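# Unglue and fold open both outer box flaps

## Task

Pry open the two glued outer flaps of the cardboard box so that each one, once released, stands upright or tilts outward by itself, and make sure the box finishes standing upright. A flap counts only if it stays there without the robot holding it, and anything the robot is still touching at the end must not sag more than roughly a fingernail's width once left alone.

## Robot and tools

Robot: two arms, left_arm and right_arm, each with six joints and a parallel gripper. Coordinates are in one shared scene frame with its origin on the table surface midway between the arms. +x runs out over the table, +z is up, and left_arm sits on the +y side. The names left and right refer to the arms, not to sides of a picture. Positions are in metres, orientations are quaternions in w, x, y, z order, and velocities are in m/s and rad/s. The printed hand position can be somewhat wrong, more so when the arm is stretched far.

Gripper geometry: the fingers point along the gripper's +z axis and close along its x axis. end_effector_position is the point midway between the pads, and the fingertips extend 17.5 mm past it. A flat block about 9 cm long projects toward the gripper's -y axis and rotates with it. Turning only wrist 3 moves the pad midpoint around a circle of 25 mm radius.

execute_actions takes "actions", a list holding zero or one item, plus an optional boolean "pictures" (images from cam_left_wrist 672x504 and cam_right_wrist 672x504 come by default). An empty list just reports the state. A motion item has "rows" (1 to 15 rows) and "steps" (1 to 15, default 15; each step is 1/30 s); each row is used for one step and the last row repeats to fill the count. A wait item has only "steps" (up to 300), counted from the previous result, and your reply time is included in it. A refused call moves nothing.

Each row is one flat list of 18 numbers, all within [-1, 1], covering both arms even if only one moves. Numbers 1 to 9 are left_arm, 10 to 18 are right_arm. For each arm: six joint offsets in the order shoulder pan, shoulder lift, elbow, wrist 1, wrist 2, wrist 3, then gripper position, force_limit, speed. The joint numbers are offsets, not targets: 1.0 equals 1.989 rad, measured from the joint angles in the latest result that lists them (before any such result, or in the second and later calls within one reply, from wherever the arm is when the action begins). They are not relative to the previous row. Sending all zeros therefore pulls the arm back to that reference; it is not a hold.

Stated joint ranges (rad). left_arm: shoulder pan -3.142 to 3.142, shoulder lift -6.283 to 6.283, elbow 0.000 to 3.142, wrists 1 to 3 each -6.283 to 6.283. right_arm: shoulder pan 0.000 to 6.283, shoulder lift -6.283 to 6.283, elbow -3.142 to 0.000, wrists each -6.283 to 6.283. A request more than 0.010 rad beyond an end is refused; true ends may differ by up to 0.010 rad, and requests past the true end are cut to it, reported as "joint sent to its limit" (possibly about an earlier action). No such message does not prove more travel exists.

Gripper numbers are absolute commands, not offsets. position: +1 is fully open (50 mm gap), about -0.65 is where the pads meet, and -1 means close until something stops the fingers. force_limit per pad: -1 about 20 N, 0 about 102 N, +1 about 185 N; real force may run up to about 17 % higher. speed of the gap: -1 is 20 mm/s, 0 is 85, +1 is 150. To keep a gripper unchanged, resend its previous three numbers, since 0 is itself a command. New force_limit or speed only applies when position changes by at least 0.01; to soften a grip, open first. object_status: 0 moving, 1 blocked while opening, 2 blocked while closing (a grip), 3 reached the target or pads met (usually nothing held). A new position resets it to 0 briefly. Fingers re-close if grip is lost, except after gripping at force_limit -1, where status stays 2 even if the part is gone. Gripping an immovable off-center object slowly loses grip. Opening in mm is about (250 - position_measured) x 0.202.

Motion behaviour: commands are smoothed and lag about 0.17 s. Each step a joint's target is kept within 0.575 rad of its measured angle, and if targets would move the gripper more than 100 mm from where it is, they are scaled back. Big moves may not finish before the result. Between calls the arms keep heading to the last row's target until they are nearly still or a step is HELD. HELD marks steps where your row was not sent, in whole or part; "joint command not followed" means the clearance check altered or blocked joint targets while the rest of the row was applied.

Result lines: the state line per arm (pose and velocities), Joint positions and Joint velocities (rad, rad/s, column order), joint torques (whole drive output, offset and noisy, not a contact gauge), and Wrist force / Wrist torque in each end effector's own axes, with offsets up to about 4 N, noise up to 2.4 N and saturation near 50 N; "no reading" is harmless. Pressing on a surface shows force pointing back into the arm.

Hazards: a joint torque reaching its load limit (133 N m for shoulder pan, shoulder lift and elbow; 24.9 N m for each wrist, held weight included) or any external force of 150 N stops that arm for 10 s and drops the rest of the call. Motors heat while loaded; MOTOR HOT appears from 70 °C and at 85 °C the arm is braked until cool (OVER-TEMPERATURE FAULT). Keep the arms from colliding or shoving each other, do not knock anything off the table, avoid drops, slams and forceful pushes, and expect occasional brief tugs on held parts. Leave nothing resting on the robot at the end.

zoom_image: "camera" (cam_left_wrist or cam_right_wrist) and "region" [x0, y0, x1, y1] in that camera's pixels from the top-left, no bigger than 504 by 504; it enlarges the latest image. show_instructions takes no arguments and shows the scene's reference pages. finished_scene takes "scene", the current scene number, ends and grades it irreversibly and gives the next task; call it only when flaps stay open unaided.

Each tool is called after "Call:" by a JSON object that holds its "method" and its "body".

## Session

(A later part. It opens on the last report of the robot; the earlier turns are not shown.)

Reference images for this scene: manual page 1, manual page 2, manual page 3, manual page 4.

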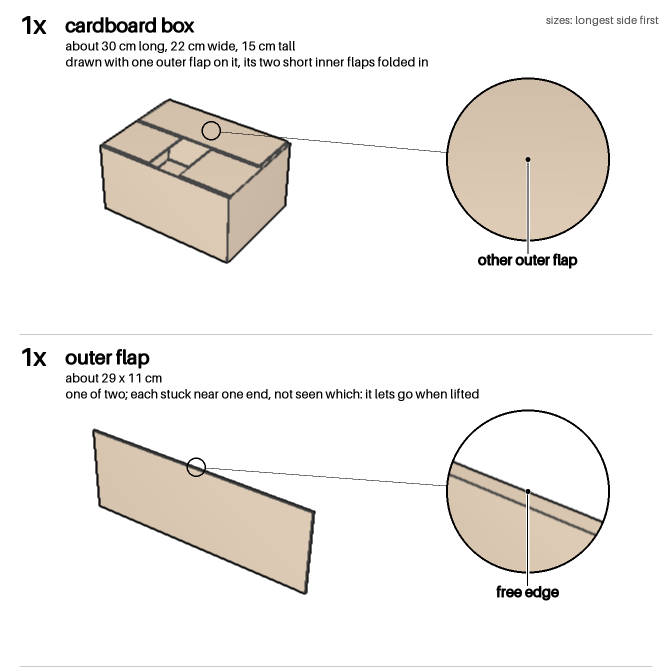

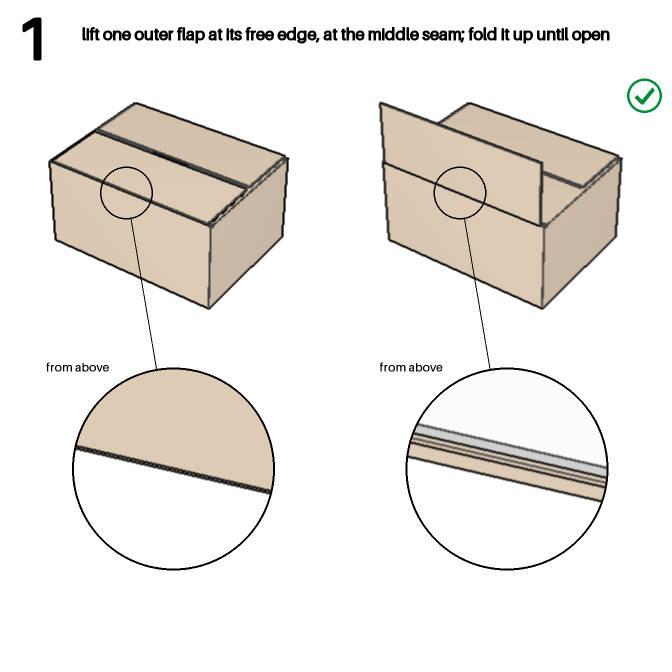

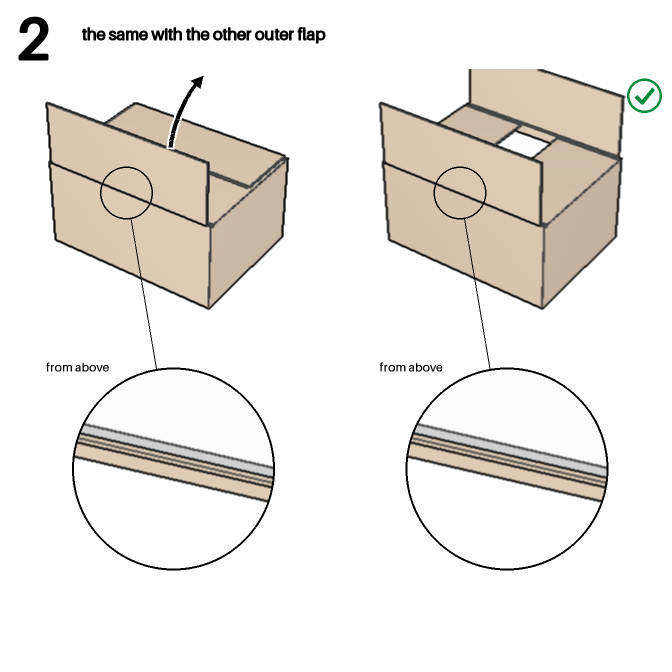

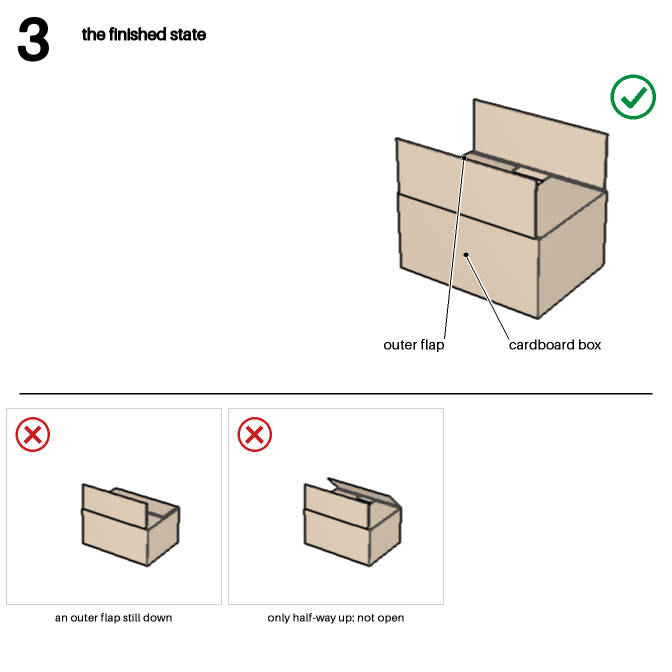

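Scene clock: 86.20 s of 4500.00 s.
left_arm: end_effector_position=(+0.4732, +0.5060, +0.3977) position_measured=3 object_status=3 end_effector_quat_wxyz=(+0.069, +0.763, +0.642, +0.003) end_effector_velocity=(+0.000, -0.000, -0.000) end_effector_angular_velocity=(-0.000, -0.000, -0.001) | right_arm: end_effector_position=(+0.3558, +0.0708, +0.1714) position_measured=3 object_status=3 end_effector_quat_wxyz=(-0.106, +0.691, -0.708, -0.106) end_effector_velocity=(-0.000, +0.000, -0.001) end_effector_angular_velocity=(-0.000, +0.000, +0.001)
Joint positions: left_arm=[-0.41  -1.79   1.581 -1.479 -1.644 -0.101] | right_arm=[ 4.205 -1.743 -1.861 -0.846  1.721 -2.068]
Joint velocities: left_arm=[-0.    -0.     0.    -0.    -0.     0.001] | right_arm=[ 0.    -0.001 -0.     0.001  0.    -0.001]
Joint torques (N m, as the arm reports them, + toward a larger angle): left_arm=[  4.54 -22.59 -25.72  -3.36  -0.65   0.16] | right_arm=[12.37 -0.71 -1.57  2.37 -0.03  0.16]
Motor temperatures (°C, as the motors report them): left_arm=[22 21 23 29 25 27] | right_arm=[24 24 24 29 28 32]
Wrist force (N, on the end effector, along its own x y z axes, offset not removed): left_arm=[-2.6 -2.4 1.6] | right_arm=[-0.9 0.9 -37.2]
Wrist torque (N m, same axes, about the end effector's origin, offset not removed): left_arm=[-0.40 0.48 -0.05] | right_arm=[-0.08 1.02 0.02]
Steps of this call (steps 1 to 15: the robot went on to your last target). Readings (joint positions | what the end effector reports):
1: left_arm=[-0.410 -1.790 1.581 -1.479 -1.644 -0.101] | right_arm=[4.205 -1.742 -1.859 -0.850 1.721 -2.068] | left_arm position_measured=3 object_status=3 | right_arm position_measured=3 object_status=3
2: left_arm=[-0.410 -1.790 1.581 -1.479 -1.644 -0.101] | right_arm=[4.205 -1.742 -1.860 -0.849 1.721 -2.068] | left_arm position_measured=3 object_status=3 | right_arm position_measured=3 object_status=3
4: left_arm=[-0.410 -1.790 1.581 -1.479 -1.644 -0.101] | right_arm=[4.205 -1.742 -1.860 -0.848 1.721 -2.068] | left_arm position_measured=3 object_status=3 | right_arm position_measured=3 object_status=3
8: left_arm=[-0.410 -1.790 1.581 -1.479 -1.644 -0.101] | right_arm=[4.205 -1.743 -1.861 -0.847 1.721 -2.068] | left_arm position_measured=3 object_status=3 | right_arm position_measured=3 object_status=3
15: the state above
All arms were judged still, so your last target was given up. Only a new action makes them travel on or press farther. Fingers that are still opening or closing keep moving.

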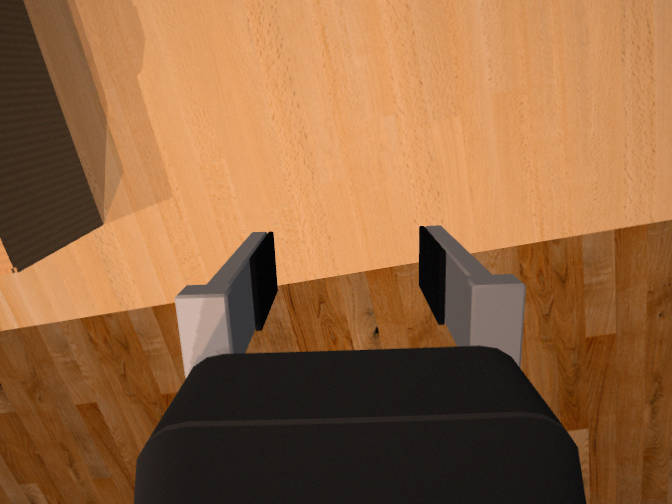

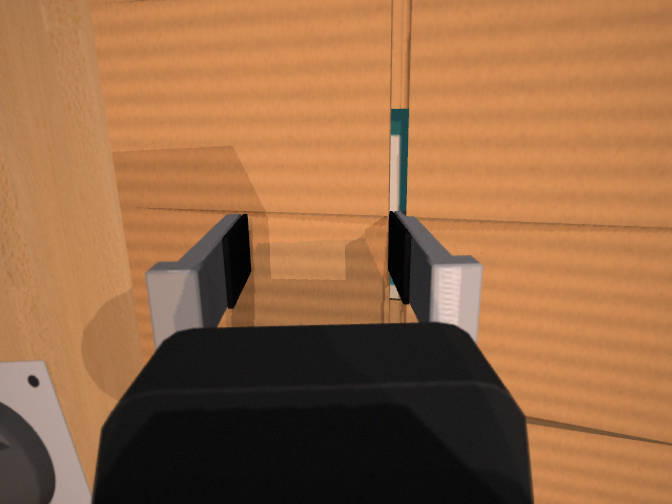

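Call:
{"method": "execute_actions", "body": {"actions": [{"rows":[[0,0,0,0,0,0,1,0,0,-0.0077,0.0042,-0.0189,0.0426,0.0168,0,1,-0.6,0.5],[0,0,0,0,0,0,1,0,0,-0.0077,0.0042,-0.0189,0.0426,0.0168,0,1,-0.6,0.5],[0,0,0,0,0,0,1,0,0,-0.0077,0.0042,-0.0189,0.0426,0.0168,0,1,-0.6,0.5],[0,0,0,0,0,0,1,0,0,-0.0155,0.0074,-0.0378,0.0852,0.0337,0,1,-0.6,0.5],[0,0,0,0,0,0,1,0,0,-0.0155,0.0074,-0.0378,0.0852,0.0337,0,1,-0.6,0.5],[0,0,0,0,0,0,1,0,0,-0.0155,0.0074,-0.0378,0.0852,0.0337,0,1,-0.6,0.5],[0,0,0,0,0,0,1,0,0,-0.0232,0.0095,-0.0568,0.1277,0.0505,0,1,-0.6,0.5],[0,0,0,0,0,0,1,0,0,-0.0232,0.0095,-0.0568,0.1277,0.0505,0,1,-0.6,0.5],[0,0,0,0,0,0,1,0,0,-0.0232,0.0095,-0.0568,0.1277,0.0505,0,1,-0.6,0.5],[0,0,0,0,0,0,1,0,0,-0.031,0.0107,-0.0757,0.1703,0.0674,0,1,-0.6,0.5],[0,0,0,0,0,0,1,0,0,-0.031,0.0107,-0.0757,0.1703,0.0674,0,1,-0.6,0.5],[0,0,0,0,0,0,1,0,0,-0.031,0.0107,-0.0757,0.1703,0.0674,0,1,-0.6,0.5],[0,0,0,0,0,0,1,0,0,-0.0387,0.0109,-0.0946,0.2129,0.0842,-0.0015,1,-0.6,0.5]],"steps":15}], "pictures": false}}

Call:
{"method": "execute_actions", "body": {"actions": [{"steps":25}]}}

Call:
{"method": "zoom_image", "body": {"camera": "cam_right_wrist", "region": [280,100,500,330]}}

Scene clock: 114.93 s of 4500.00 s.
left_arm: end_effector_position=(+0.4732, +0.5060, +0.3977) position_measured=3 object_status=3 end_effector_quat_wxyz=(+0.069, +0.763, +0.642, +0.003) end_effector_velocity=(+0.000, -0.001, +0.001) end_effector_angular_velocity=(-0.001, -0.003, -0.000) | right_arm: end_effector_position=(+0.3576, +0.0714, +0.1733) position_measured=3 object_status=3 end_effector_quat_wxyz=(-0.181, +0.671, -0.697, -0.179) end_effector_velocity=(-0.002, -0.009, +0.006) end_effector_angular_velocity=(+0.585, -0.039, +0.005)
Joint positions: left_arm=[-0.41  -1.79   1.581 -1.479 -1.644 -0.101] | right_arm=[ 4.15  -1.724 -1.996 -0.549  1.841 -2.069]
Joint velocities: left_arm=[-0.001 -0.    -0.002 -0.    -0.    -0.001] | right_arm=[-0.154  0.02  -0.385  0.865  0.336 -0.017]
Joint torques (N m, as the arm reports them, + toward a larger angle): left_arm=[  4.73 -22.3  -26.45  -3.29  -0.64   0.06] | right_arm=[ -6.13  -3.67 -19.15  -3.19   2.13  -1.37]
Motor temperatures (°C, as the motors report them): left_arm=[22 21 23 29 25 27] | right_arm=[24 24 24 29 28 32]
Wrist force (N, on the end effector, along its own x y z axes, offset not removed): left_arm=[0.7 -1.5 4.5] | right_arm=[-22.3 2.3 -50.0]
Wrist torque (N m, same axes, about the end effector's origin, offset not removed): left_arm=[-0.22 -0.21 -0.06] | right_arm=[0.36 2.12 0.02]
Steps of this call (steps 1 to 90: nothing new was sent; then 25.23 s passed at rest; steps 91 to 105: all 15 steps of this action). Readings (joint positions | what the end effector reports):
91: left_arm=[-0.410 -1.790 1.581 -1.479 -1.644 -0.101] | right_arm=[4.205 -1.743 -1.861 -0.846 1.721 -2.068] | left_arm position_measured=3 object_status=3 | right_arm position_measured=3 object_status=3
92: left_arm=[-0.410 -1.790 1.581 -1.479 -1.644 -0.101] | right_arm=[4.204 -1.743 -1.864 -0.843 1.723 -2.068] | left_arm position_measured=3 object_status=3 | right_arm position_measured=3 object_status=3
94: left_arm=[-0.410 -1.790 1.581 -1.479 -1.644 -0.101] | right_arm=[4.199 -1.740 -1.876 -0.817 1.734 -2.068] | left_arm position_measured=3 object_status=3 | right_arm position_measured=3 object_status=3
98: left_arm=[-0.410 -1.790 1.581 -1.479 -1.644 -0.101] | right_arm=[4.184 -1.733 -1.913 -0.735 1.767 -2.068] | left_arm position_measured=3 object_status=3 | right_arm position_measured=3 object_status=3
105: the state above

Scene clock: 115.77 s of 4500.00 s.
left_arm: end_effector_position=(+0.4732, +0.5060, +0.3977) position_measured=3 object_status=3 end_effector_quat_wxyz=(+0.069, +0.763, +0.642, +0.003) end_effector_velocity=(-0.000, -0.000, -0.000) end_effector_angular_velocity=(+0.000, +0.000, -0.001) | right_arm: end_effector_position=(+0.3572, +0.0703, +0.1763) position_measured=3 object_status=3 end_effector_quat_wxyz=(-0.212, +0.664, -0.687, -0.206) end_effector_velocity=(-0.000, +0.000, -0.001) end_effector_angular_velocity=(-0.000, +0.001, +0.000)
Joint positions: left_arm=[-0.41  -1.79   1.581 -1.479 -1.644 -0.101] | right_arm=[ 4.129 -1.722 -2.049 -0.423  1.888 -2.071]
Joint velocities: left_arm=[-0.001 -0.     0.     0.     0.    -0.   ] | right_arm=[-0.    -0.001 -0.     0.     0.001 -0.   ]
Joint torques (N m, as the arm reports them, + toward a larger angle): left_arm=[  4.69 -22.07 -25.98  -3.38  -0.63  -0.01] | right_arm=[-5.64 18.25 -6.47 -0.59  4.17 -1.74]
Motor temperatures (°C, as the motors report them): left_arm=[22 21 23 29 25 27] | right_arm=[24 24 24 29 28 32]
Wrist force (N, on the end effector, along its own x y z axes, offset not removed): left_arm=[0.1 0.1 2.5] | right_arm=[-11.5 -7.9 -36.0]
Wrist torque (N m, same axes, about the end effector's origin, offset not removed): left_arm=[0.15 0.06 0.00] | right_arm=[-0.21 0.99 -0.35]
Steps of this call (steps 1 to 25: the robot went on to your last target). Readings (joint positions | what the end effector reports):
1: left_arm=[-0.410 -1.790 1.581 -1.479 -1.644 -0.101] | right_arm=[4.145 -1.723 -2.008 -0.522 1.852 -2.069] | left_arm position_measured=3 object_status=3 | right_arm position_measured=3 object_status=3
2: left_arm=[-0.410 -1.790 1.581 -1.479 -1.644 -0.101] | right_arm=[4.141 -1.723 -2.017 -0.499 1.860 -2.069] | left_arm position_measured=3 object_status=3 | right_arm position_measured=3 object_status=3
4: left_arm=[-0.410 -1.790 1.581 -1.479 -1.644 -0.101] | right_arm=[4.136 -1.723 -2.030 -0.468 1.871 -2.070] | left_arm position_measured=3 object_status=3 | right_arm position_measured=3 object_status=3
8: left_arm=[-0.410 -1.790 1.581 -1.479 -1.644 -0.101] | right_arm=[4.131 -1.722 -2.043 -0.439 1.882 -2.071] | left_arm position_measured=3 object_status=3 | right_arm position_measured=3 object_status=3
25: the state above

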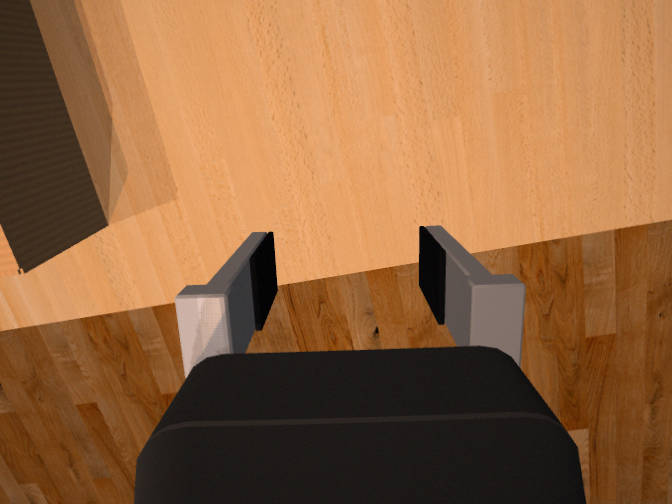

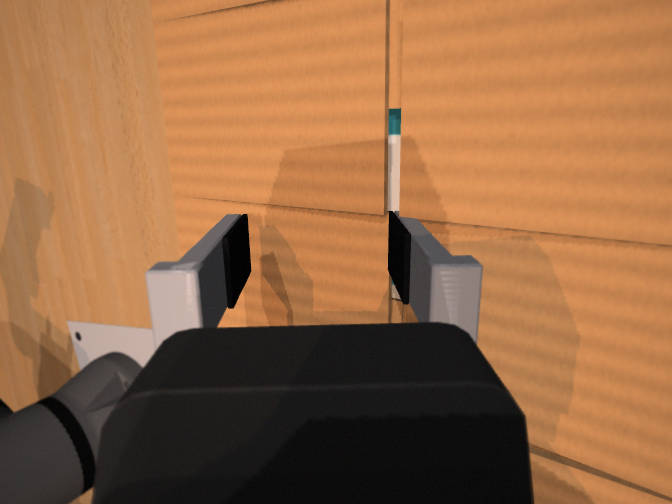

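Region (280, 100, 500, 330) of cam_right_wrist's 672x504 image, scaled by 2.191, with more detail than that image has; it fills the left 482 columns of this view, and the rest is white.

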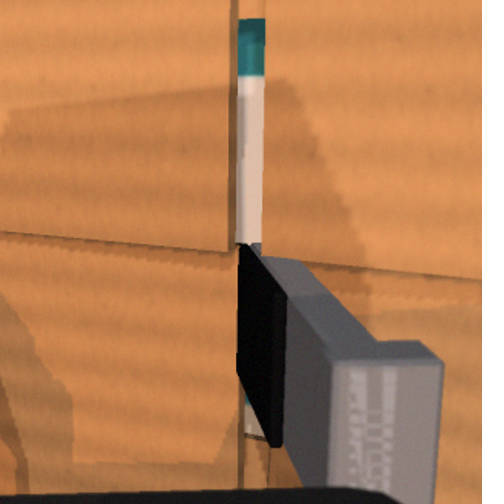

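Call:
{"method": "execute_actions", "body": {"actions": [{"rows":[[0,0,0,0,0,0,1,0,0,-0.0023,0.0043,-0.0052,0.0009,0,0,1,-0.6,0.5]],"steps":15}]}}

Call:
{"method": "zoom_image", "body": {"camera": "cam_right_wrist", "region": [280,100,500,330]}}

Scene clock: 128.37 s of 4500.00 s.
left_arm: end_effector_position=(+0.4732, +0.5060, +0.3977) position_measured=3 object_status=3 end_effector_quat_wxyz=(+0.069, +0.763, +0.642, +0.003) end_effector_velocity=(-0.000, -0.000, -0.000) end_effector_angular_velocity=(+0.000, +0.000, -0.000) | right_arm: end_effector_position=(+0.3569, +0.0654, +0.1762) position_measured=3 object_status=3 end_effector_quat_wxyz=(-0.213, +0.663, -0.688, -0.205) end_effector_velocity=(+0.000, -0.002, -0.000) end_effector_angular_velocity=(-0.000, -0.002, -0.002)
Joint positions: left_arm=[-0.41  -1.79   1.581 -1.479 -1.644 -0.101] | right_arm=[ 4.124 -1.713 -2.059 -0.421  1.888 -2.071]
Joint velocities: left_arm=[-0.  0.  0.  0. -0. -0.] | right_arm=[-0.001  0.003 -0.003  0.001 -0.002 -0.   ]
Joint torques (N m, as the arm reports them, + toward a larger angle): left_arm=[  5.08 -22.02 -26.09  -3.33  -0.68   0.05] | right_arm=[-17.68  16.48 -16.46  -5.04  -5.9    2.14]
Motor temperatures (°C, as the motors report them): left_arm=[22 21 23 29 25 27] | right_arm=[24 24 24 29 28 32]
Wrist force (N, on the end effector, along its own x y z axes, offset not removed): left_arm=[-3.7 -2.1 3.0] | right_arm=[-32.6 0.5 -26.6]
Wrist torque (N m, same axes, about the end effector's origin, offset not removed): left_arm=[-0.46 0.34 0.13] | right_arm=[-0.23 0.00 -0.22]
Steps of this call (steps 1 to 15: the robot went on to your last target; steps 16 to 90: nothing new was sent; then 9.10 s passed at rest; steps 91 to 105: all 15 steps of this action). Readings (joint positions | what the end effector reports):
91: left_arm=[-0.410 -1.790 1.581 -1.479 -1.644 -0.101] | right_arm=[4.128 -1.722 -2.049 -0.423 1.888 -2.071] | left_arm position_measured=3 object_status=3 | right_arm position_measured=3 object_status=3
92: left_arm=[-0.410 -1.790 1.581 -1.479 -1.644 -0.101] | right_arm=[4.128 -1.721 -2.050 -0.423 1.888 -2.071] | left_arm position_measured=3 object_status=3 | right_arm position_measured=3 object_status=3
94: left_arm=[-0.410 -1.790 1.581 -1.479 -1.644 -0.101] | right_arm=[4.127 -1.718 -2.053 -0.422 1.889 -2.071] | left_arm position_measured=3 object_status=3 | right_arm position_measured=3 object_status=3
98: left_arm=[-0.410 -1.790 1.581 -1.479 -1.644 -0.101] | right_arm=[4.125 -1.715 -2.057 -0.421 1.889 -2.071] | left_arm position_measured=3 object_status=3 | right_arm position_measured=3 object_status=3
105: the state above

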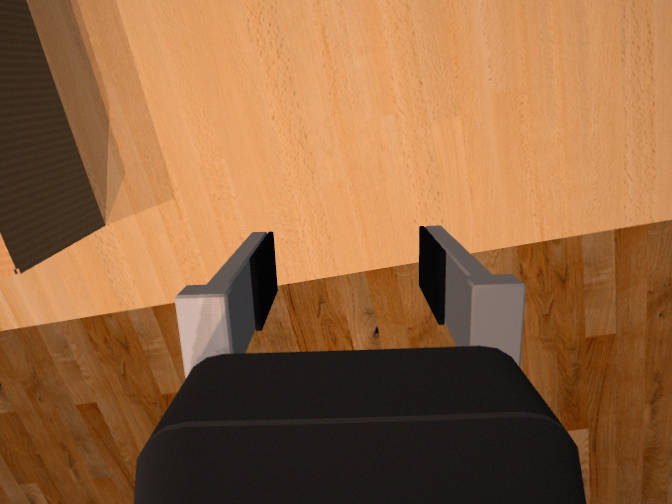

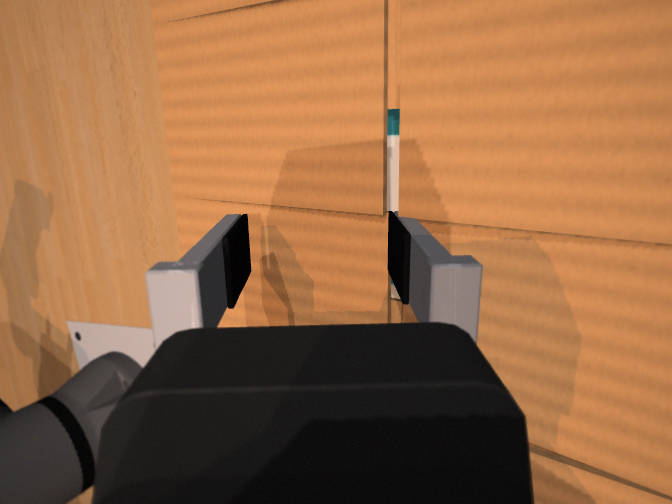

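Region (280, 100, 500, 330) of cam_right_wrist's 672x504 image, scaled by 2.191, with more detail than that image has; it fills the left 482 columns of this view, and the rest is white.

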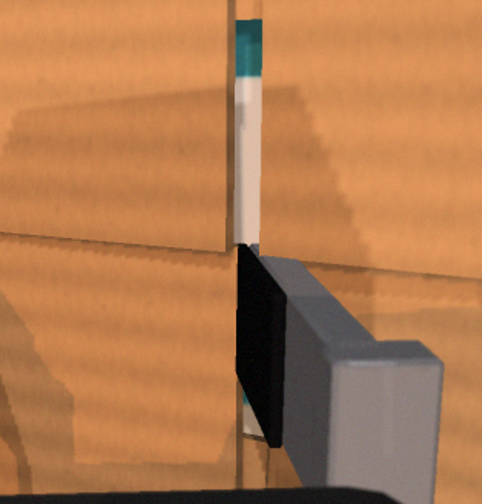

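Call:
{"method": "execute_actions", "body": {"actions": [{"rows":[[0,0,0,0,0,0,1,0,0,0,0.0063,0.0051,-0.0114,0,0,1,-0.6,0.5],[0,0,0,0,0,0,1,0,0,0,0.0063,0.0051,-0.0114,0,0,1,-0.6,0.5],[0,0,0,0,0,0,1,0,0,0,0.0063,0.0051,-0.0114,0,0,1,-0.6,0.5],[0,0,0,0,0,0,1,0,0,0,0.0063,0.0051,-0.0114,0,0,1,-0.6,0.5],[0,0,0,0,0,0,1,0,0,0,0.0063,0.0051,-0.0114,0,0,1,-0.6,0.5],[0,0,0,0,0,0,1,0,0,0,0.0063,0.0051,-0.0114,0,0,1,-0.6,0.5],[0,0,0,0,0,0,1,0,0,0,0.0063,0.0051,-0.0114,0,0,1,-0.6,0.5],[0,0,0,0,0,0,1,0,0,0,0.0063,0.0051,-0.0114,0,0,1,-0.6,0.5],[0,0,0,0,0,0,1,0,0,-0.0014,0.0089,0.002,-0.0109,0,0,1,-0.6,0.5]],"steps":15}], "pictures": false}}

Call:
{"method": "execute_actions", "body": {"actions": [{"steps":10}]}}

Call:
{"method": "zoom_image", "body": {"camera": "cam_right_wrist", "region": [280,100,500,330]}}

Scene clock: 148.20 s of 4500.00 s.
left_arm: end_effector_position=(+0.4732, +0.5060, +0.3977) position_measured=3 object_status=3 end_effector_quat_wxyz=(+0.069, +0.763, +0.642, +0.003) end_effector_velocity=(-0.000, +0.000, -0.000) end_effector_angular_velocity=(+0.000, +0.001, +0.000) | right_arm: end_effector_position=(+0.3568, +0.0631, +0.1839) position_measured=3 object_status=3 end_effector_quat_wxyz=(-0.213, +0.662, -0.689, -0.205) end_effector_velocity=(-0.000, -0.007, +0.001) end_effector_angular_velocity=(-0.001, +0.001, -0.007)
Joint positions: left_arm=[-0.41  -1.79   1.581 -1.479 -1.644 -0.101] | right_arm=[ 4.122 -1.698 -2.054 -0.443  1.888 -2.071]
Joint velocities: left_arm=[ 0.001 -0.     0.001 -0.    -0.     0.001] | right_arm=[-0.006  0.015 -0.012 -0.004 -0.     0.   ]
Joint torques (N m, as the arm reports them, + toward a larger angle): left_arm=[  5.   -22.16 -26.44  -3.27  -0.63   0.01] | right_arm=[-11.65  36.53   8.2    0.63   2.35   0.27]
Motor temperatures (°C, as the motors report them): left_arm=[22 21 23 29 25 27] | right_arm=[24 24 24 29 28 32]
Wrist force (N, on the end effector, along its own x y z axes, offset not removed): left_arm=[-0.4 2.1 6.1] | right_arm=[-2.9 -1.6 -4.5]
Wrist torque (N m, same axes, about the end effector's origin, offset not removed): left_arm=[0.76 -0.08 0.18] | right_arm=[-0.12 -0.01 -0.11]
Steps of this call (steps 1 to 15: the robot went on to your last target; steps 16 to 90: nothing new was sent; then 16.33 s passed at rest; steps 91 to 105: all 15 steps of this action). Readings (joint positions | what the end effector reports):
91: left_arm=[-0.410 -1.790 1.581 -1.479 -1.644 -0.101] | right_arm=[4.124 -1.713 -2.060 -0.421 1.888 -2.071] | left_arm position_measured=3 object_status=3 | right_arm position_measured=3 object_status=3
92: left_arm=[-0.410 -1.790 1.581 -1.479 -1.644 -0.101] | right_arm=[4.124 -1.712 -2.059 -0.423 1.888 -2.071] | left_arm position_measured=3 object_status=3 | right_arm position_measured=3 object_status=3
94: left_arm=[-0.410 -1.790 1.581 -1.479 -1.644 -0.101] | right_arm=[4.124 -1.708 -2.056 -0.431 1.888 -2.071] | left_arm position_measured=3 object_status=3 | right_arm position_measured=3 object_status=3
98: left_arm=[-0.410 -1.790 1.581 -1.479 -1.644 -0.101] | right_arm=[4.124 -1.704 -2.052 -0.440 1.888 -2.071] | left_arm position_measured=3 object_status=3 | right_arm position_measured=3 object_status=3
105: the state above

Scene clock: 148.53 s of 4500.00 s.
left_arm: end_effector_position=(+0.4732, +0.5060, +0.3977) position_measured=3 object_status=3 end_effector_quat_wxyz=(+0.069, +0.763, +0.642, +0.003) end_effector_velocity=(+0.000, -0.001, +0.001) end_effector_angular_velocity=(-0.000, -0.001, -0.002) | right_arm: end_effector_position=(+0.3567, +0.0623, +0.1841) position_measured=3 object_status=3 end_effector_quat_wxyz=(-0.213, +0.662, -0.689, -0.205) end_effector_velocity=(+0.000, -0.001, -0.001) end_effector_angular_velocity=(-0.002, +0.000, -0.002)
Joint positions: left_arm=[-0.41  -1.79   1.581 -1.479 -1.644 -0.101] | right_arm=[ 4.121 -1.696 -2.055 -0.443  1.888 -2.071]
Joint velocities: left_arm=[-0.002 -0.    -0.002  0.     0.    -0.   ] | right_arm=[-0.001 -0.001 -0.    -0.    -0.001  0.001]
Joint torques (N m, as the arm reports them, + toward a larger angle): left_arm=[  4.22 -21.73 -26.08  -3.23  -0.72   0.04] | right_arm=[-10.67  38.64   8.62   0.23   2.49  -1.82]
Motor temperatures (°C, as the motors report them): left_arm=[22 21 23 29 25 27] | right_arm=[24 24 24 29 28 32]
Wrist force (N, on the end effector, along its own x y z axes, offset not removed): left_arm=[0.8 -2.2 2.3] | right_arm=[-1.9 -2.0 -2.8]
Wrist torque (N m, same axes, about the end effector's origin, offset not removed): left_arm=[-0.20 -0.24 0.09] | right_arm=[-0.17 -0.28 -0.18]
Steps of this call (steps 1 to 10: the robot went on to your last target). Readings (joint positions | what the end effector reports):
1: left_arm=[-0.410 -1.790 1.581 -1.479 -1.644 -0.101] | right_arm=[4.122 -1.697 -2.054 -0.443 1.888 -2.071] | left_arm position_measured=3 object_status=3 | right_arm position_measured=3 object_status=3
2: left_arm=[-0.410 -1.790 1.581 -1.479 -1.644 -0.101] | right_arm=[4.122 -1.697 -2.054 -0.443 1.888 -2.071] | left_arm position_measured=3 object_status=3 | right_arm position_measured=3 object_status=3
4: left_arm=[-0.410 -1.790 1.581 -1.479 -1.644 -0.101] | right_arm=[4.122 -1.696 -2.055 -0.443 1.888 -2.071] | left_arm position_measured=3 object_status=3 | right_arm position_measured=3 object_status=3
8: left_arm=[-0.410 -1.790 1.581 -1.479 -1.644 -0.101] | right_arm=[4.121 -1.696 -2.055 -0.443 1.888 -2.071] | left_arm position_measured=3 object_status=3 | right_arm position_measured=3 object_status=3
10: the state above

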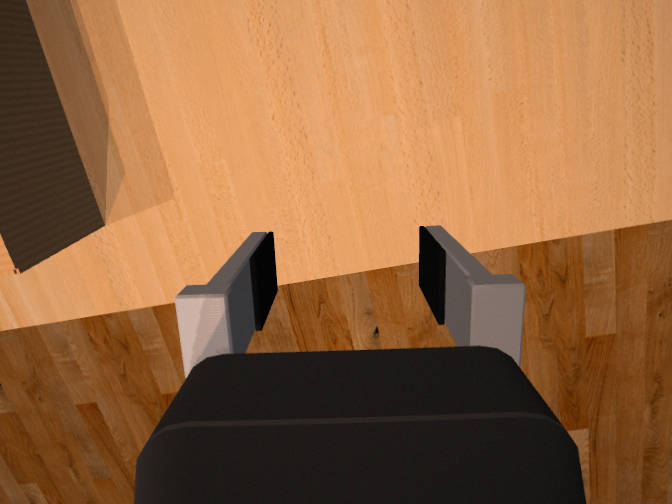

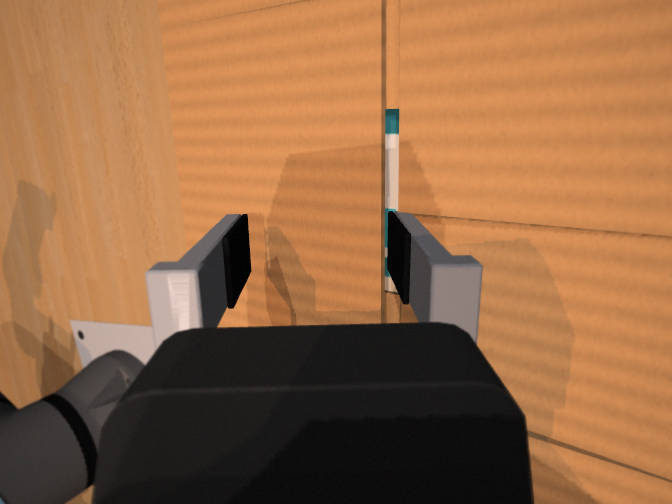

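Region (280, 100, 500, 330) of cam_right_wrist's 672x504 image, scaled by 2.191, with more detail than that image has; it fills the left 482 columns of this view, and the rest is white.

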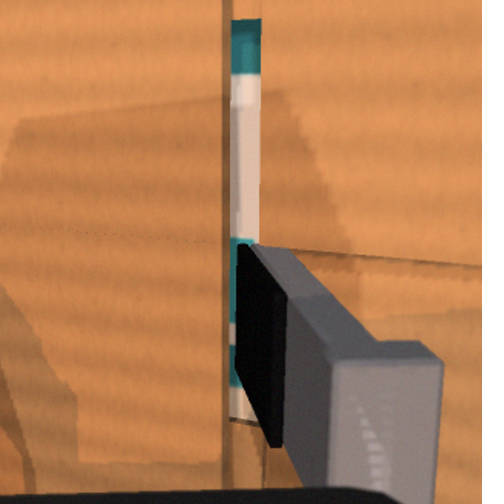

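Call:
{"method": "execute_actions", "body": {"actions": [{"rows":[[0,0,0,0,0,0,1,0,0,0.0009,-0.0048,-0.0006,0.0054,0,0,1,-0.6,0.5],[0,0,0,0,0,0,1,0,0,0.0009,-0.0048,-0.0006,0.0054,0,0,1,-0.6,0.5],[0,0,0,0,0,0,1,0,0,0.0009,-0.0048,-0.0006,0.0054,0,0,1,-0.6,0.5],[0,0,0,0,0,0,1,0,0,0.0009,-0.0048,-0.0006,0.0054,0,0,1,-0.6,0.5],[0,0,0,0,0,0,1,0,0,0.0009,-0.0048,-0.0006,0.0054,0,0,1,-0.6,0.5],[0,0,0,0,0,0,1,0,0,0.0019,-0.0096,-0.0011,0.0107,0,0,1,-0.6,0.5]],"steps":15}], "pictures": false}}

Call:
{"method": "execute_actions", "body": {"actions": [{"steps":10}]}}

Call:
{"method": "zoom_image", "body": {"camera": "cam_right_wrist", "region": [280,100,500,330]}}

Scene clock: 157.70 s of 4500.00 s.
left_arm: end_effector_position=(+0.4732, +0.5060, +0.3977) position_measured=3 object_status=3 end_effector_quat_wxyz=(+0.069, +0.763, +0.642, +0.003) end_effector_velocity=(+0.000, +0.000, -0.000) end_effector_angular_velocity=(+0.000, -0.000, +0.000) | right_arm: end_effector_position=(+0.3568, +0.0662, +0.1771) position_measured=3 object_status=3 end_effector_quat_wxyz=(-0.213, +0.663, -0.688, -0.205) end_effector_velocity=(-0.000, +0.003, -0.004) end_effector_angular_velocity=(+0.002, -0.001, +0.004)
Joint positions: left_arm=[-0.41  -1.79   1.581 -1.479 -1.644 -0.101] | right_arm=[ 4.125 -1.713 -2.057 -0.423  1.889 -2.071]
Joint velocities: left_arm=[ 0.  0.  0. -0.  0.  0.] | right_arm=[ 0.003 -0.011 -0.001  0.014  0.001 -0.   ]
Joint torques (N m, as the arm reports them, + toward a larger angle): left_arm=[  4.6  -22.08 -26.64  -3.32  -0.57   0.  ] | right_arm=[12.44  1.43 -0.05  1.86 -1.46 -1.1 ]
Motor temperatures (°C, as the motors report them): left_arm=[22 21 23 29 25 27] | right_arm=[24 24 24 29 28 32]
Wrist force (N, on the end effector, along its own x y z axes, offset not removed): left_arm=[0.5 -0.8 4.5] | right_arm=[-5.7 2.6 -29.0]
Wrist torque (N m, same axes, about the end effector's origin, offset not removed): left_arm=[0.01 -0.03 -0.05] | right_arm=[0.31 0.57 -0.10]
Steps of this call (steps 1 to 15: the robot went on to your last target; steps 16 to 90: nothing new was sent; then 5.67 s passed at rest; steps 91 to 105: all 15 steps of this action). Readings (joint positions | what the end effector reports):
91: left_arm=[-0.410 -1.790 1.581 -1.479 -1.644 -0.101] | right_arm=[4.121 -1.696 -2.055 -0.443 1.888 -2.071] | left_arm position_measured=3 object_status=3 | right_arm position_measured=3 object_status=3
92: left_arm=[-0.410 -1.790 1.581 -1.479 -1.644 -0.101] | right_arm=[4.121 -1.696 -2.055 -0.443 1.888 -2.071] | left_arm position_measured=3 object_status=3 | right_arm position_measured=3 object_status=3
94: left_arm=[-0.410 -1.790 1.581 -1.479 -1.644 -0.101] | right_arm=[4.122 -1.699 -2.056 -0.439 1.888 -2.071] | left_arm position_measured=3 object_status=3 | right_arm position_measured=3 object_status=3
98: left_arm=[-0.410 -1.790 1.581 -1.479 -1.644 -0.101] | right_arm=[4.123 -1.705 -2.056 -0.432 1.889 -2.071] | left_arm position_measured=3 object_status=3 | right_arm position_measured=3 object_status=3
105: the state above

Scene clock: 158.03 s of 4500.00 s.
left_arm: end_effector_position=(+0.4732, +0.5060, +0.3977) position_measured=3 object_status=3 end_effector_quat_wxyz=(+0.069, +0.763, +0.642, +0.003) end_effector_velocity=(+0.000, -0.000, +0.001) end_effector_angular_velocity=(-0.001, -0.001, +0.000) | right_arm: end_effector_position=(+0.3568, +0.0664, +0.1764) position_measured=3 object_status=3 end_effector_quat_wxyz=(-0.213, +0.663, -0.688, -0.205) end_effector_velocity=(+0.000, +0.000, -0.001) end_effector_angular_velocity=(-0.000, -0.001, +0.000)
Joint positions: left_arm=[-0.41  -1.79   1.581 -1.479 -1.644 -0.101] | right_arm=[ 4.125 -1.715 -2.057 -0.422  1.888 -2.071]
Joint velocities: left_arm=[-0.    -0.    -0.001 -0.    -0.    -0.001] | right_arm=[ 0.    -0.002  0.     0.002 -0.001 -0.001]
Joint torques (N m, as the arm reports them, + toward a larger angle): left_arm=[  4.69 -21.72 -26.19  -3.22  -0.68   0.  ] | right_arm=[13.49 -1.61 -3.46  0.85 -1.88  0.04]
Motor temperatures (°C, as the motors report them): left_arm=[22 21 23 29 25 27] | right_arm=[24 24 24 29 28 32]
Wrist force (N, on the end effector, along its own x y z axes, offset not removed): left_arm=[1.3 -0.7 1.1] | right_arm=[-9.9 -0.8 -34.4]
Wrist torque (N m, same axes, about the end effector's origin, offset not removed): left_arm=[-0.01 -0.33 0.14] | right_arm=[-0.29 0.91 -0.05]
Steps of this call (steps 1 to 10: the robot went on to your last target). Readings (joint positions | what the end effector reports):
1: left_arm=[-0.410 -1.790 1.581 -1.479 -1.644 -0.101] | right_arm=[4.125 -1.714 -2.057 -0.423 1.889 -2.071] | left_arm position_measured=3 object_status=3 | right_arm position_measured=3 object_status=3
2: left_arm=[-0.410 -1.790 1.581 -1.479 -1.644 -0.101] | right_arm=[4.125 -1.714 -2.057 -0.423 1.889 -2.071] | left_arm position_measured=3 object_status=3 | right_arm position_measured=3 object_status=3
4: left_arm=[-0.410 -1.790 1.581 -1.479 -1.644 -0.101] | right_arm=[4.125 -1.714 -2.057 -0.422 1.888 -2.071] | left_arm position_measured=3 object_status=3 | right_arm position_measured=3 object_status=3
8: left_arm=[-0.410 -1.790 1.581 -1.479 -1.644 -0.101] | right_arm=[4.125 -1.715 -2.057 -0.422 1.888 -2.071] | left_arm position_measured=3 object_status=3 | right_arm position_measured=3 object_status=3
10: the state above

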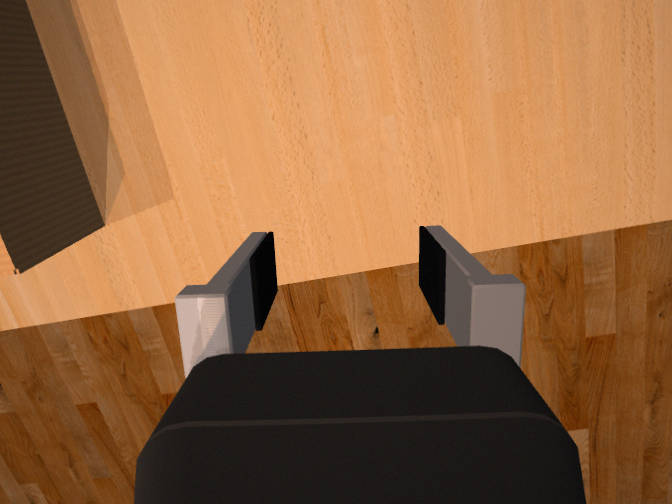

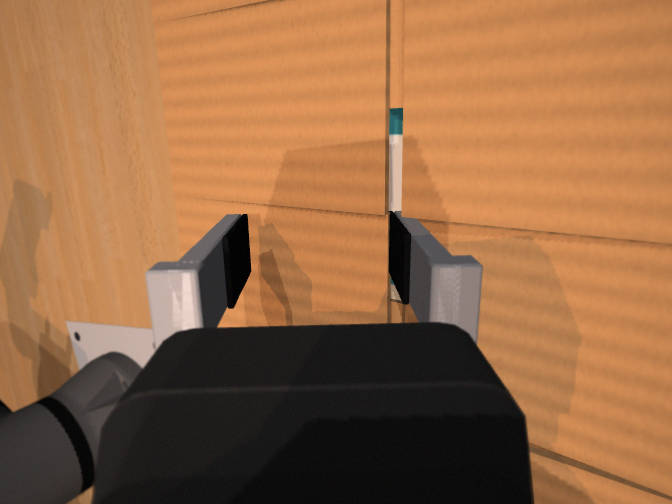

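Region (280, 100, 500, 330) of cam_right_wrist's 672x504 image, scaled by 2.191, with more detail than that image has; it fills the left 482 columns of this view, and the rest is white.

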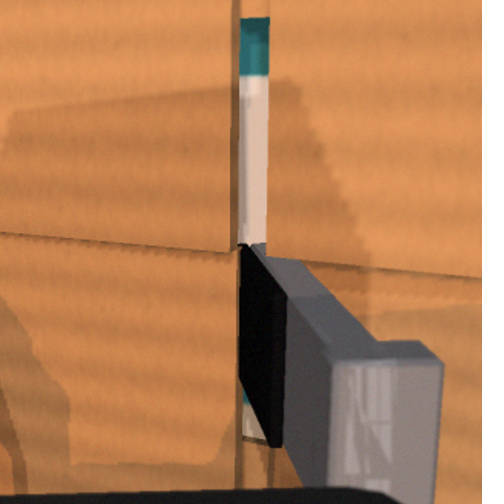

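Call:
{"method": "execute_actions", "body": {"actions": [{"rows":[[0,0,0,0,0,0,1,0,0,-0.0024,0.0105,0.0001,-0.0105,0,0,1,-0.6,0.5]],"steps":15}], "pictures": false}}

Call:
{"method": "execute_actions", "body": {"actions": [{"rows":[[0,0,0,0,0,0,1,0,0,0,-0.0035,-0.0028,0.0064,0,0,1,-0.6,0.5],[0,0,0,0,0,0,1,0,0,0,-0.0035,-0.0028,0.0064,0,0,1,-0.6,0.5],[0,0,0,0,0,0,1,0,0,0,-0.0035,-0.0028,0.0064,0,0,1,-0.6,0.5],[0,0,0,0,0,0,1,0,0,0,-0.0035,-0.0028,0.0064,0,0,1,-0.6,0.5],[0,0,0,0,0,0,1,0,0,0,-0.0035,-0.0028,0.0064,0,0,1,-0.6,0.5],[0,0,0,0,0,0,1,0,0,0,-0.0067,-0.0054,0.0121,0,0,1,-0.6,0.5]],"steps":15}], "pictures": false}}

Call:
{"method": "execute_actions", "body": {"actions": [{"steps":10}]}}

Call:
{"method": "zoom_image", "body": {"camera": "cam_right_wrist", "region": [280,100,500,330]}}

Scene clock: 172.60 s of 4500.00 s.
left_arm: end_effector_position=(+0.4732, +0.5060, +0.3977) position_measured=3 object_status=3 end_effector_quat_wxyz=(+0.069, +0.763, +0.642, +0.003) end_effector_velocity=(-0.000, +0.001, -0.000) end_effector_angular_velocity=(-0.000, +0.000, +0.002) | right_arm: end_effector_position=(+0.3566, +0.0614, +0.1838) position_measured=3 object_status=3 end_effector_quat_wxyz=(-0.213, +0.661, -0.689, -0.205) end_effector_velocity=(+0.000, -0.001, +0.002) end_effector_angular_velocity=(-0.000, -0.001, -0.001)
Joint positions: left_arm=[-0.41  -1.79   1.581 -1.479 -1.644 -0.101] | right_arm=[ 4.121 -1.695 -2.057 -0.442  1.888 -2.071]
Joint velocities: left_arm=[ 0.002  0.     0.     0.    -0.    -0.   ] | right_arm=[-0.001  0.004  0.001 -0.005 -0.    -0.001]
Joint torques (N m, as the arm reports them, + toward a larger angle): left_arm=[  4.13 -22.1  -25.99  -3.12  -0.63   0.02] | right_arm=[-13.4   39.65  32.65   0.75  -1.22   1.38]
Motor temperatures (°C, as the motors report them): left_arm=[22 21 23 29 25 27] | right_arm=[24 24 24 29 28 32]
Wrist force (N, on the end effector, along its own x y z axes, offset not removed): left_arm=[0.6 -0.7 2.7] | right_arm=[-7.6 -0.4 2.6]
Wrist torque (N m, same axes, about the end effector's origin, offset not removed): left_arm=[0.11 -0.19 0.03] | right_arm=[-0.03 0.20 0.11]
Steps of this call (steps 1 to 15: the robot went on to your last target; steps 16 to 90: nothing new was sent; then 11.07 s passed at rest; steps 91 to 105: all 15 steps of this action). Readings (joint positions | what the end effector reports):
91: left_arm=[-0.410 -1.790 1.581 -1.479 -1.644 -0.101] | right_arm=[4.125 -1.715 -2.057 -0.422 1.888 -2.071] | left_arm position_measured=3 object_status=3 | right_arm position_measured=3 object_status=3
92: left_arm=[-0.410 -1.790 1.581 -1.479 -1.644 -0.101] | right_arm=[4.125 -1.714 -2.057 -0.423 1.888 -2.071] | left_arm position_measured=3 object_status=3 | right_arm position_measured=3 object_status=3
94: left_arm=[-0.410 -1.790 1.581 -1.479 -1.644 -0.101] | right_arm=[4.124 -1.707 -2.057 -0.430 1.888 -2.071] | left_arm position_measured=3 object_status=3 | right_arm position_measured=3 object_status=3
98: left_arm=[-0.410 -1.790 1.581 -1.479 -1.644 -0.101] | right_arm=[4.122 -1.699 -2.057 -0.438 1.888 -2.071] | left_arm position_measured=3 object_status=3 | right_arm position_measured=3 object_status=3
105: the state above

Scene clock: 173.10 s of 4500.00 s.
left_arm: end_effector_position=(+0.4732, +0.5060, +0.3977) position_measured=3 object_status=3 end_effector_quat_wxyz=(+0.069, +0.763, +0.642, +0.003) end_effector_velocity=(-0.000, -0.000, -0.000) end_effector_angular_velocity=(-0.000, +0.000, +0.001) | right_arm: end_effector_position=(+0.3568, +0.0615, +0.1762) position_measured=3 object_status=3 end_effector_quat_wxyz=(-0.213, +0.661, -0.689, -0.205) end_effector_velocity=(+0.000, +0.001, -0.005) end_effector_angular_velocity=(+0.000, +0.000, -0.000)
Joint positions: left_arm=[-0.41  -1.79   1.581 -1.479 -1.644 -0.101] | right_arm=[ 4.121 -1.707 -2.067 -0.42   1.888 -2.071]
Joint velocities: left_arm=[-0.    -0.     0.    -0.    -0.    -0.001] | right_arm=[-0.    -0.01  -0.005  0.016  0.     0.001]
Joint torques (N m, as the arm reports them, + toward a larger angle): left_arm=[  4.78 -22.16 -26.2   -3.16  -0.62  -0.11] | right_arm=[-4.24 10.26  3.62  2.18 -0.79  1.04]
Motor temperatures (°C, as the motors report them): left_arm=[22 21 23 29 25 27] | right_arm=[24 24 24 29 28 32]
Wrist force (N, on the end effector, along its own x y z axes, offset not removed): left_arm=[1.8 2.0 10.6] | right_arm=[-13.8 0.2 -3.2]
Wrist torque (N m, same axes, about the end effector's origin, offset not removed): left_arm=[0.50 -0.33 -0.14] | right_arm=[0.04 0.11 0.04]
Steps of this call (steps 1 to 15: all 15 steps of this action). Readings (joint positions | what the end effector reports):
1: left_arm=[-0.410 -1.790 1.581 -1.479 -1.644 -0.101] | right_arm=[4.121 -1.695 -2.057 -0.442 1.888 -2.071] | left_arm position_measured=3 object_status=3 | right_arm position_measured=3 object_status=3
2: left_arm=[-0.410 -1.790 1.581 -1.479 -1.644 -0.101] | right_arm=[4.121 -1.695 -2.057 -0.442 1.888 -2.071] | left_arm position_measured=3 object_status=3 | right_arm position_measured=3 object_status=3
4: left_arm=[-0.410 -1.790 1.581 -1.479 -1.644 -0.101] | right_arm=[4.121 -1.697 -2.059 -0.437 1.888 -2.071] | left_arm position_measured=3 object_status=3 | right_arm position_measured=3 object_status=3
8: left_arm=[-0.410 -1.790 1.581 -1.479 -1.644 -0.101] | right_arm=[4.121 -1.702 -2.063 -0.429 1.888 -2.071] | left_arm position_measured=3 object_status=3 | right_arm position_measured=3 object_status=3
15: the state above

Scene clock: 173.43 s of 4500.00 s.
left_arm: end_effector_position=(+0.4732, +0.5060, +0.3977) position_measured=3 object_status=3 end_effector_quat_wxyz=(+0.069, +0.763, +0.642, +0.003) end_effector_velocity=(-0.000, -0.000, -0.000) end_effector_angular_velocity=(+0.000, +0.001, +0.001) | right_arm: end_effector_position=(+0.3567, +0.0615, +0.1754) position_measured=3 object_status=3 end_effector_quat_wxyz=(-0.213, +0.661, -0.689, -0.205) end_effector_velocity=(-0.000, -0.000, -0.000) end_effector_angular_velocity=(+0.000, -0.000, +0.001)
Joint positions: left_arm=[-0.41  -1.79   1.581 -1.479 -1.644 -0.101] | right_arm=[ 4.121 -1.708 -2.068 -0.418  1.888 -2.071]
Joint velocities: left_arm=[-0.    -0.     0.001  0.    -0.    -0.001] | right_arm=[-0.    -0.001 -0.001  0.001  0.001 -0.001]
Joint torques (N m, as the arm reports them, + toward a larger angle): left_arm=[  4.16 -22.11 -26.36  -3.31  -0.65  -0.01] | right_arm=[ 0.64 13.46  5.39  3.04 -0.95  1.19]
Motor temperatures (°C, as the motors report them): left_arm=[22 21 23 29 25 27] | right_arm=[24 24 24 29 28 32]
Wrist force (N, on the end effector, along its own x y z axes, offset not removed): left_arm=[-2.9 -1.0 2.7] | right_arm=[-10.4 0.6 -3.1]
Wrist torque (N m, same axes, about the end effector's origin, offset not removed): left_arm=[-0.12 0.48 0.11] | right_arm=[0.08 0.08 -0.09]
Steps of this call (steps 1 to 10: the robot went on to your last target). Readings (joint positions | what the end effector reports):
1: left_arm=[-0.410 -1.790 1.581 -1.479 -1.644 -0.101] | right_arm=[4.121 -1.707 -2.067 -0.419 1.888 -2.071] | left_arm position_measured=3 object_status=3 | right_arm position_measured=3 object_status=3
2: left_arm=[-0.410 -1.790 1.581 -1.479 -1.644 -0.101] | right_arm=[4.121 -1.707 -2.067 -0.419 1.888 -2.071] | left_arm position_measured=3 object_status=3 | right_arm position_measured=3 object_status=3
4: left_arm=[-0.410 -1.790 1.581 -1.479 -1.644 -0.101] | right_arm=[4.121 -1.708 -2.068 -0.419 1.888 -2.071] | left_arm position_measured=3 object_status=3 | right_arm position_measured=3 object_status=3
8: left_arm=[-0.410 -1.790 1.581 -1.479 -1.644 -0.101] | right_arm=[4.121 -1.708 -2.068 -0.418 1.888 -2.071] | left_arm position_measured=3 object_status=3 | right_arm position_measured=3 object_status=3
10: the state above

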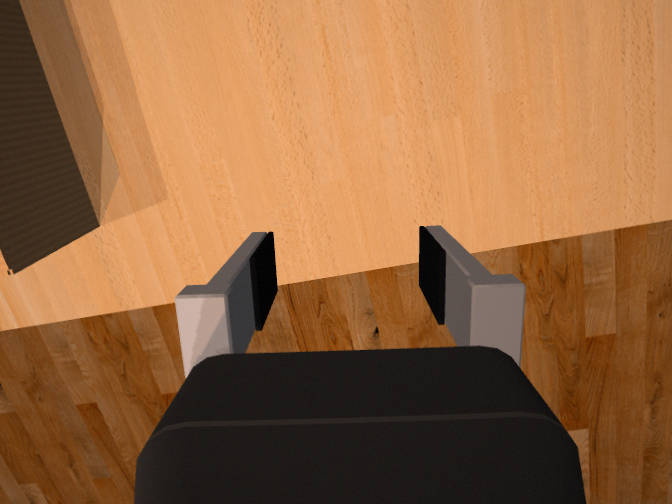

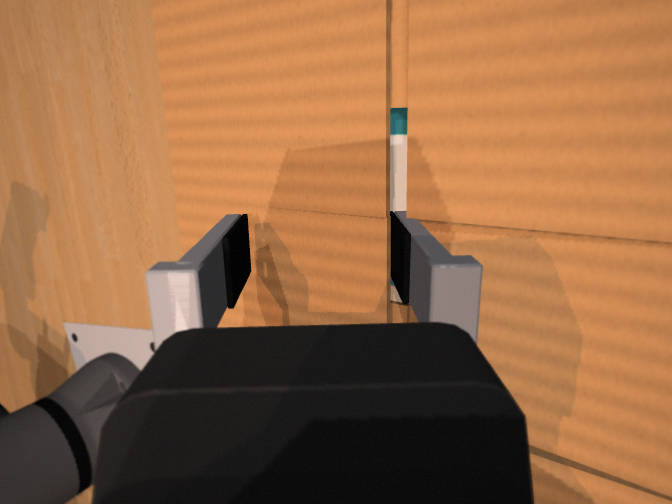

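Region (280, 100, 500, 330) of cam_right_wrist's 672x504 image, scaled by 2.191, with more detail than that image has; it fills the left 482 columns of this view, and the rest is white.

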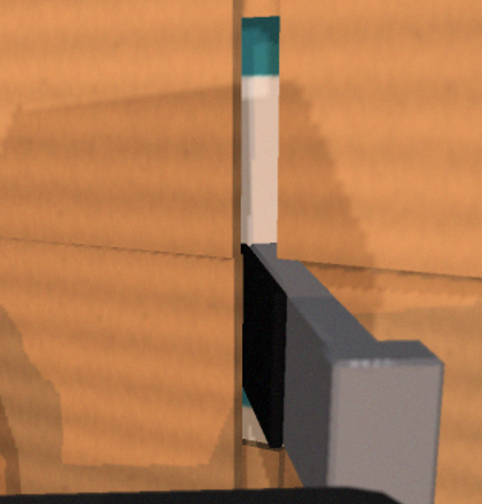

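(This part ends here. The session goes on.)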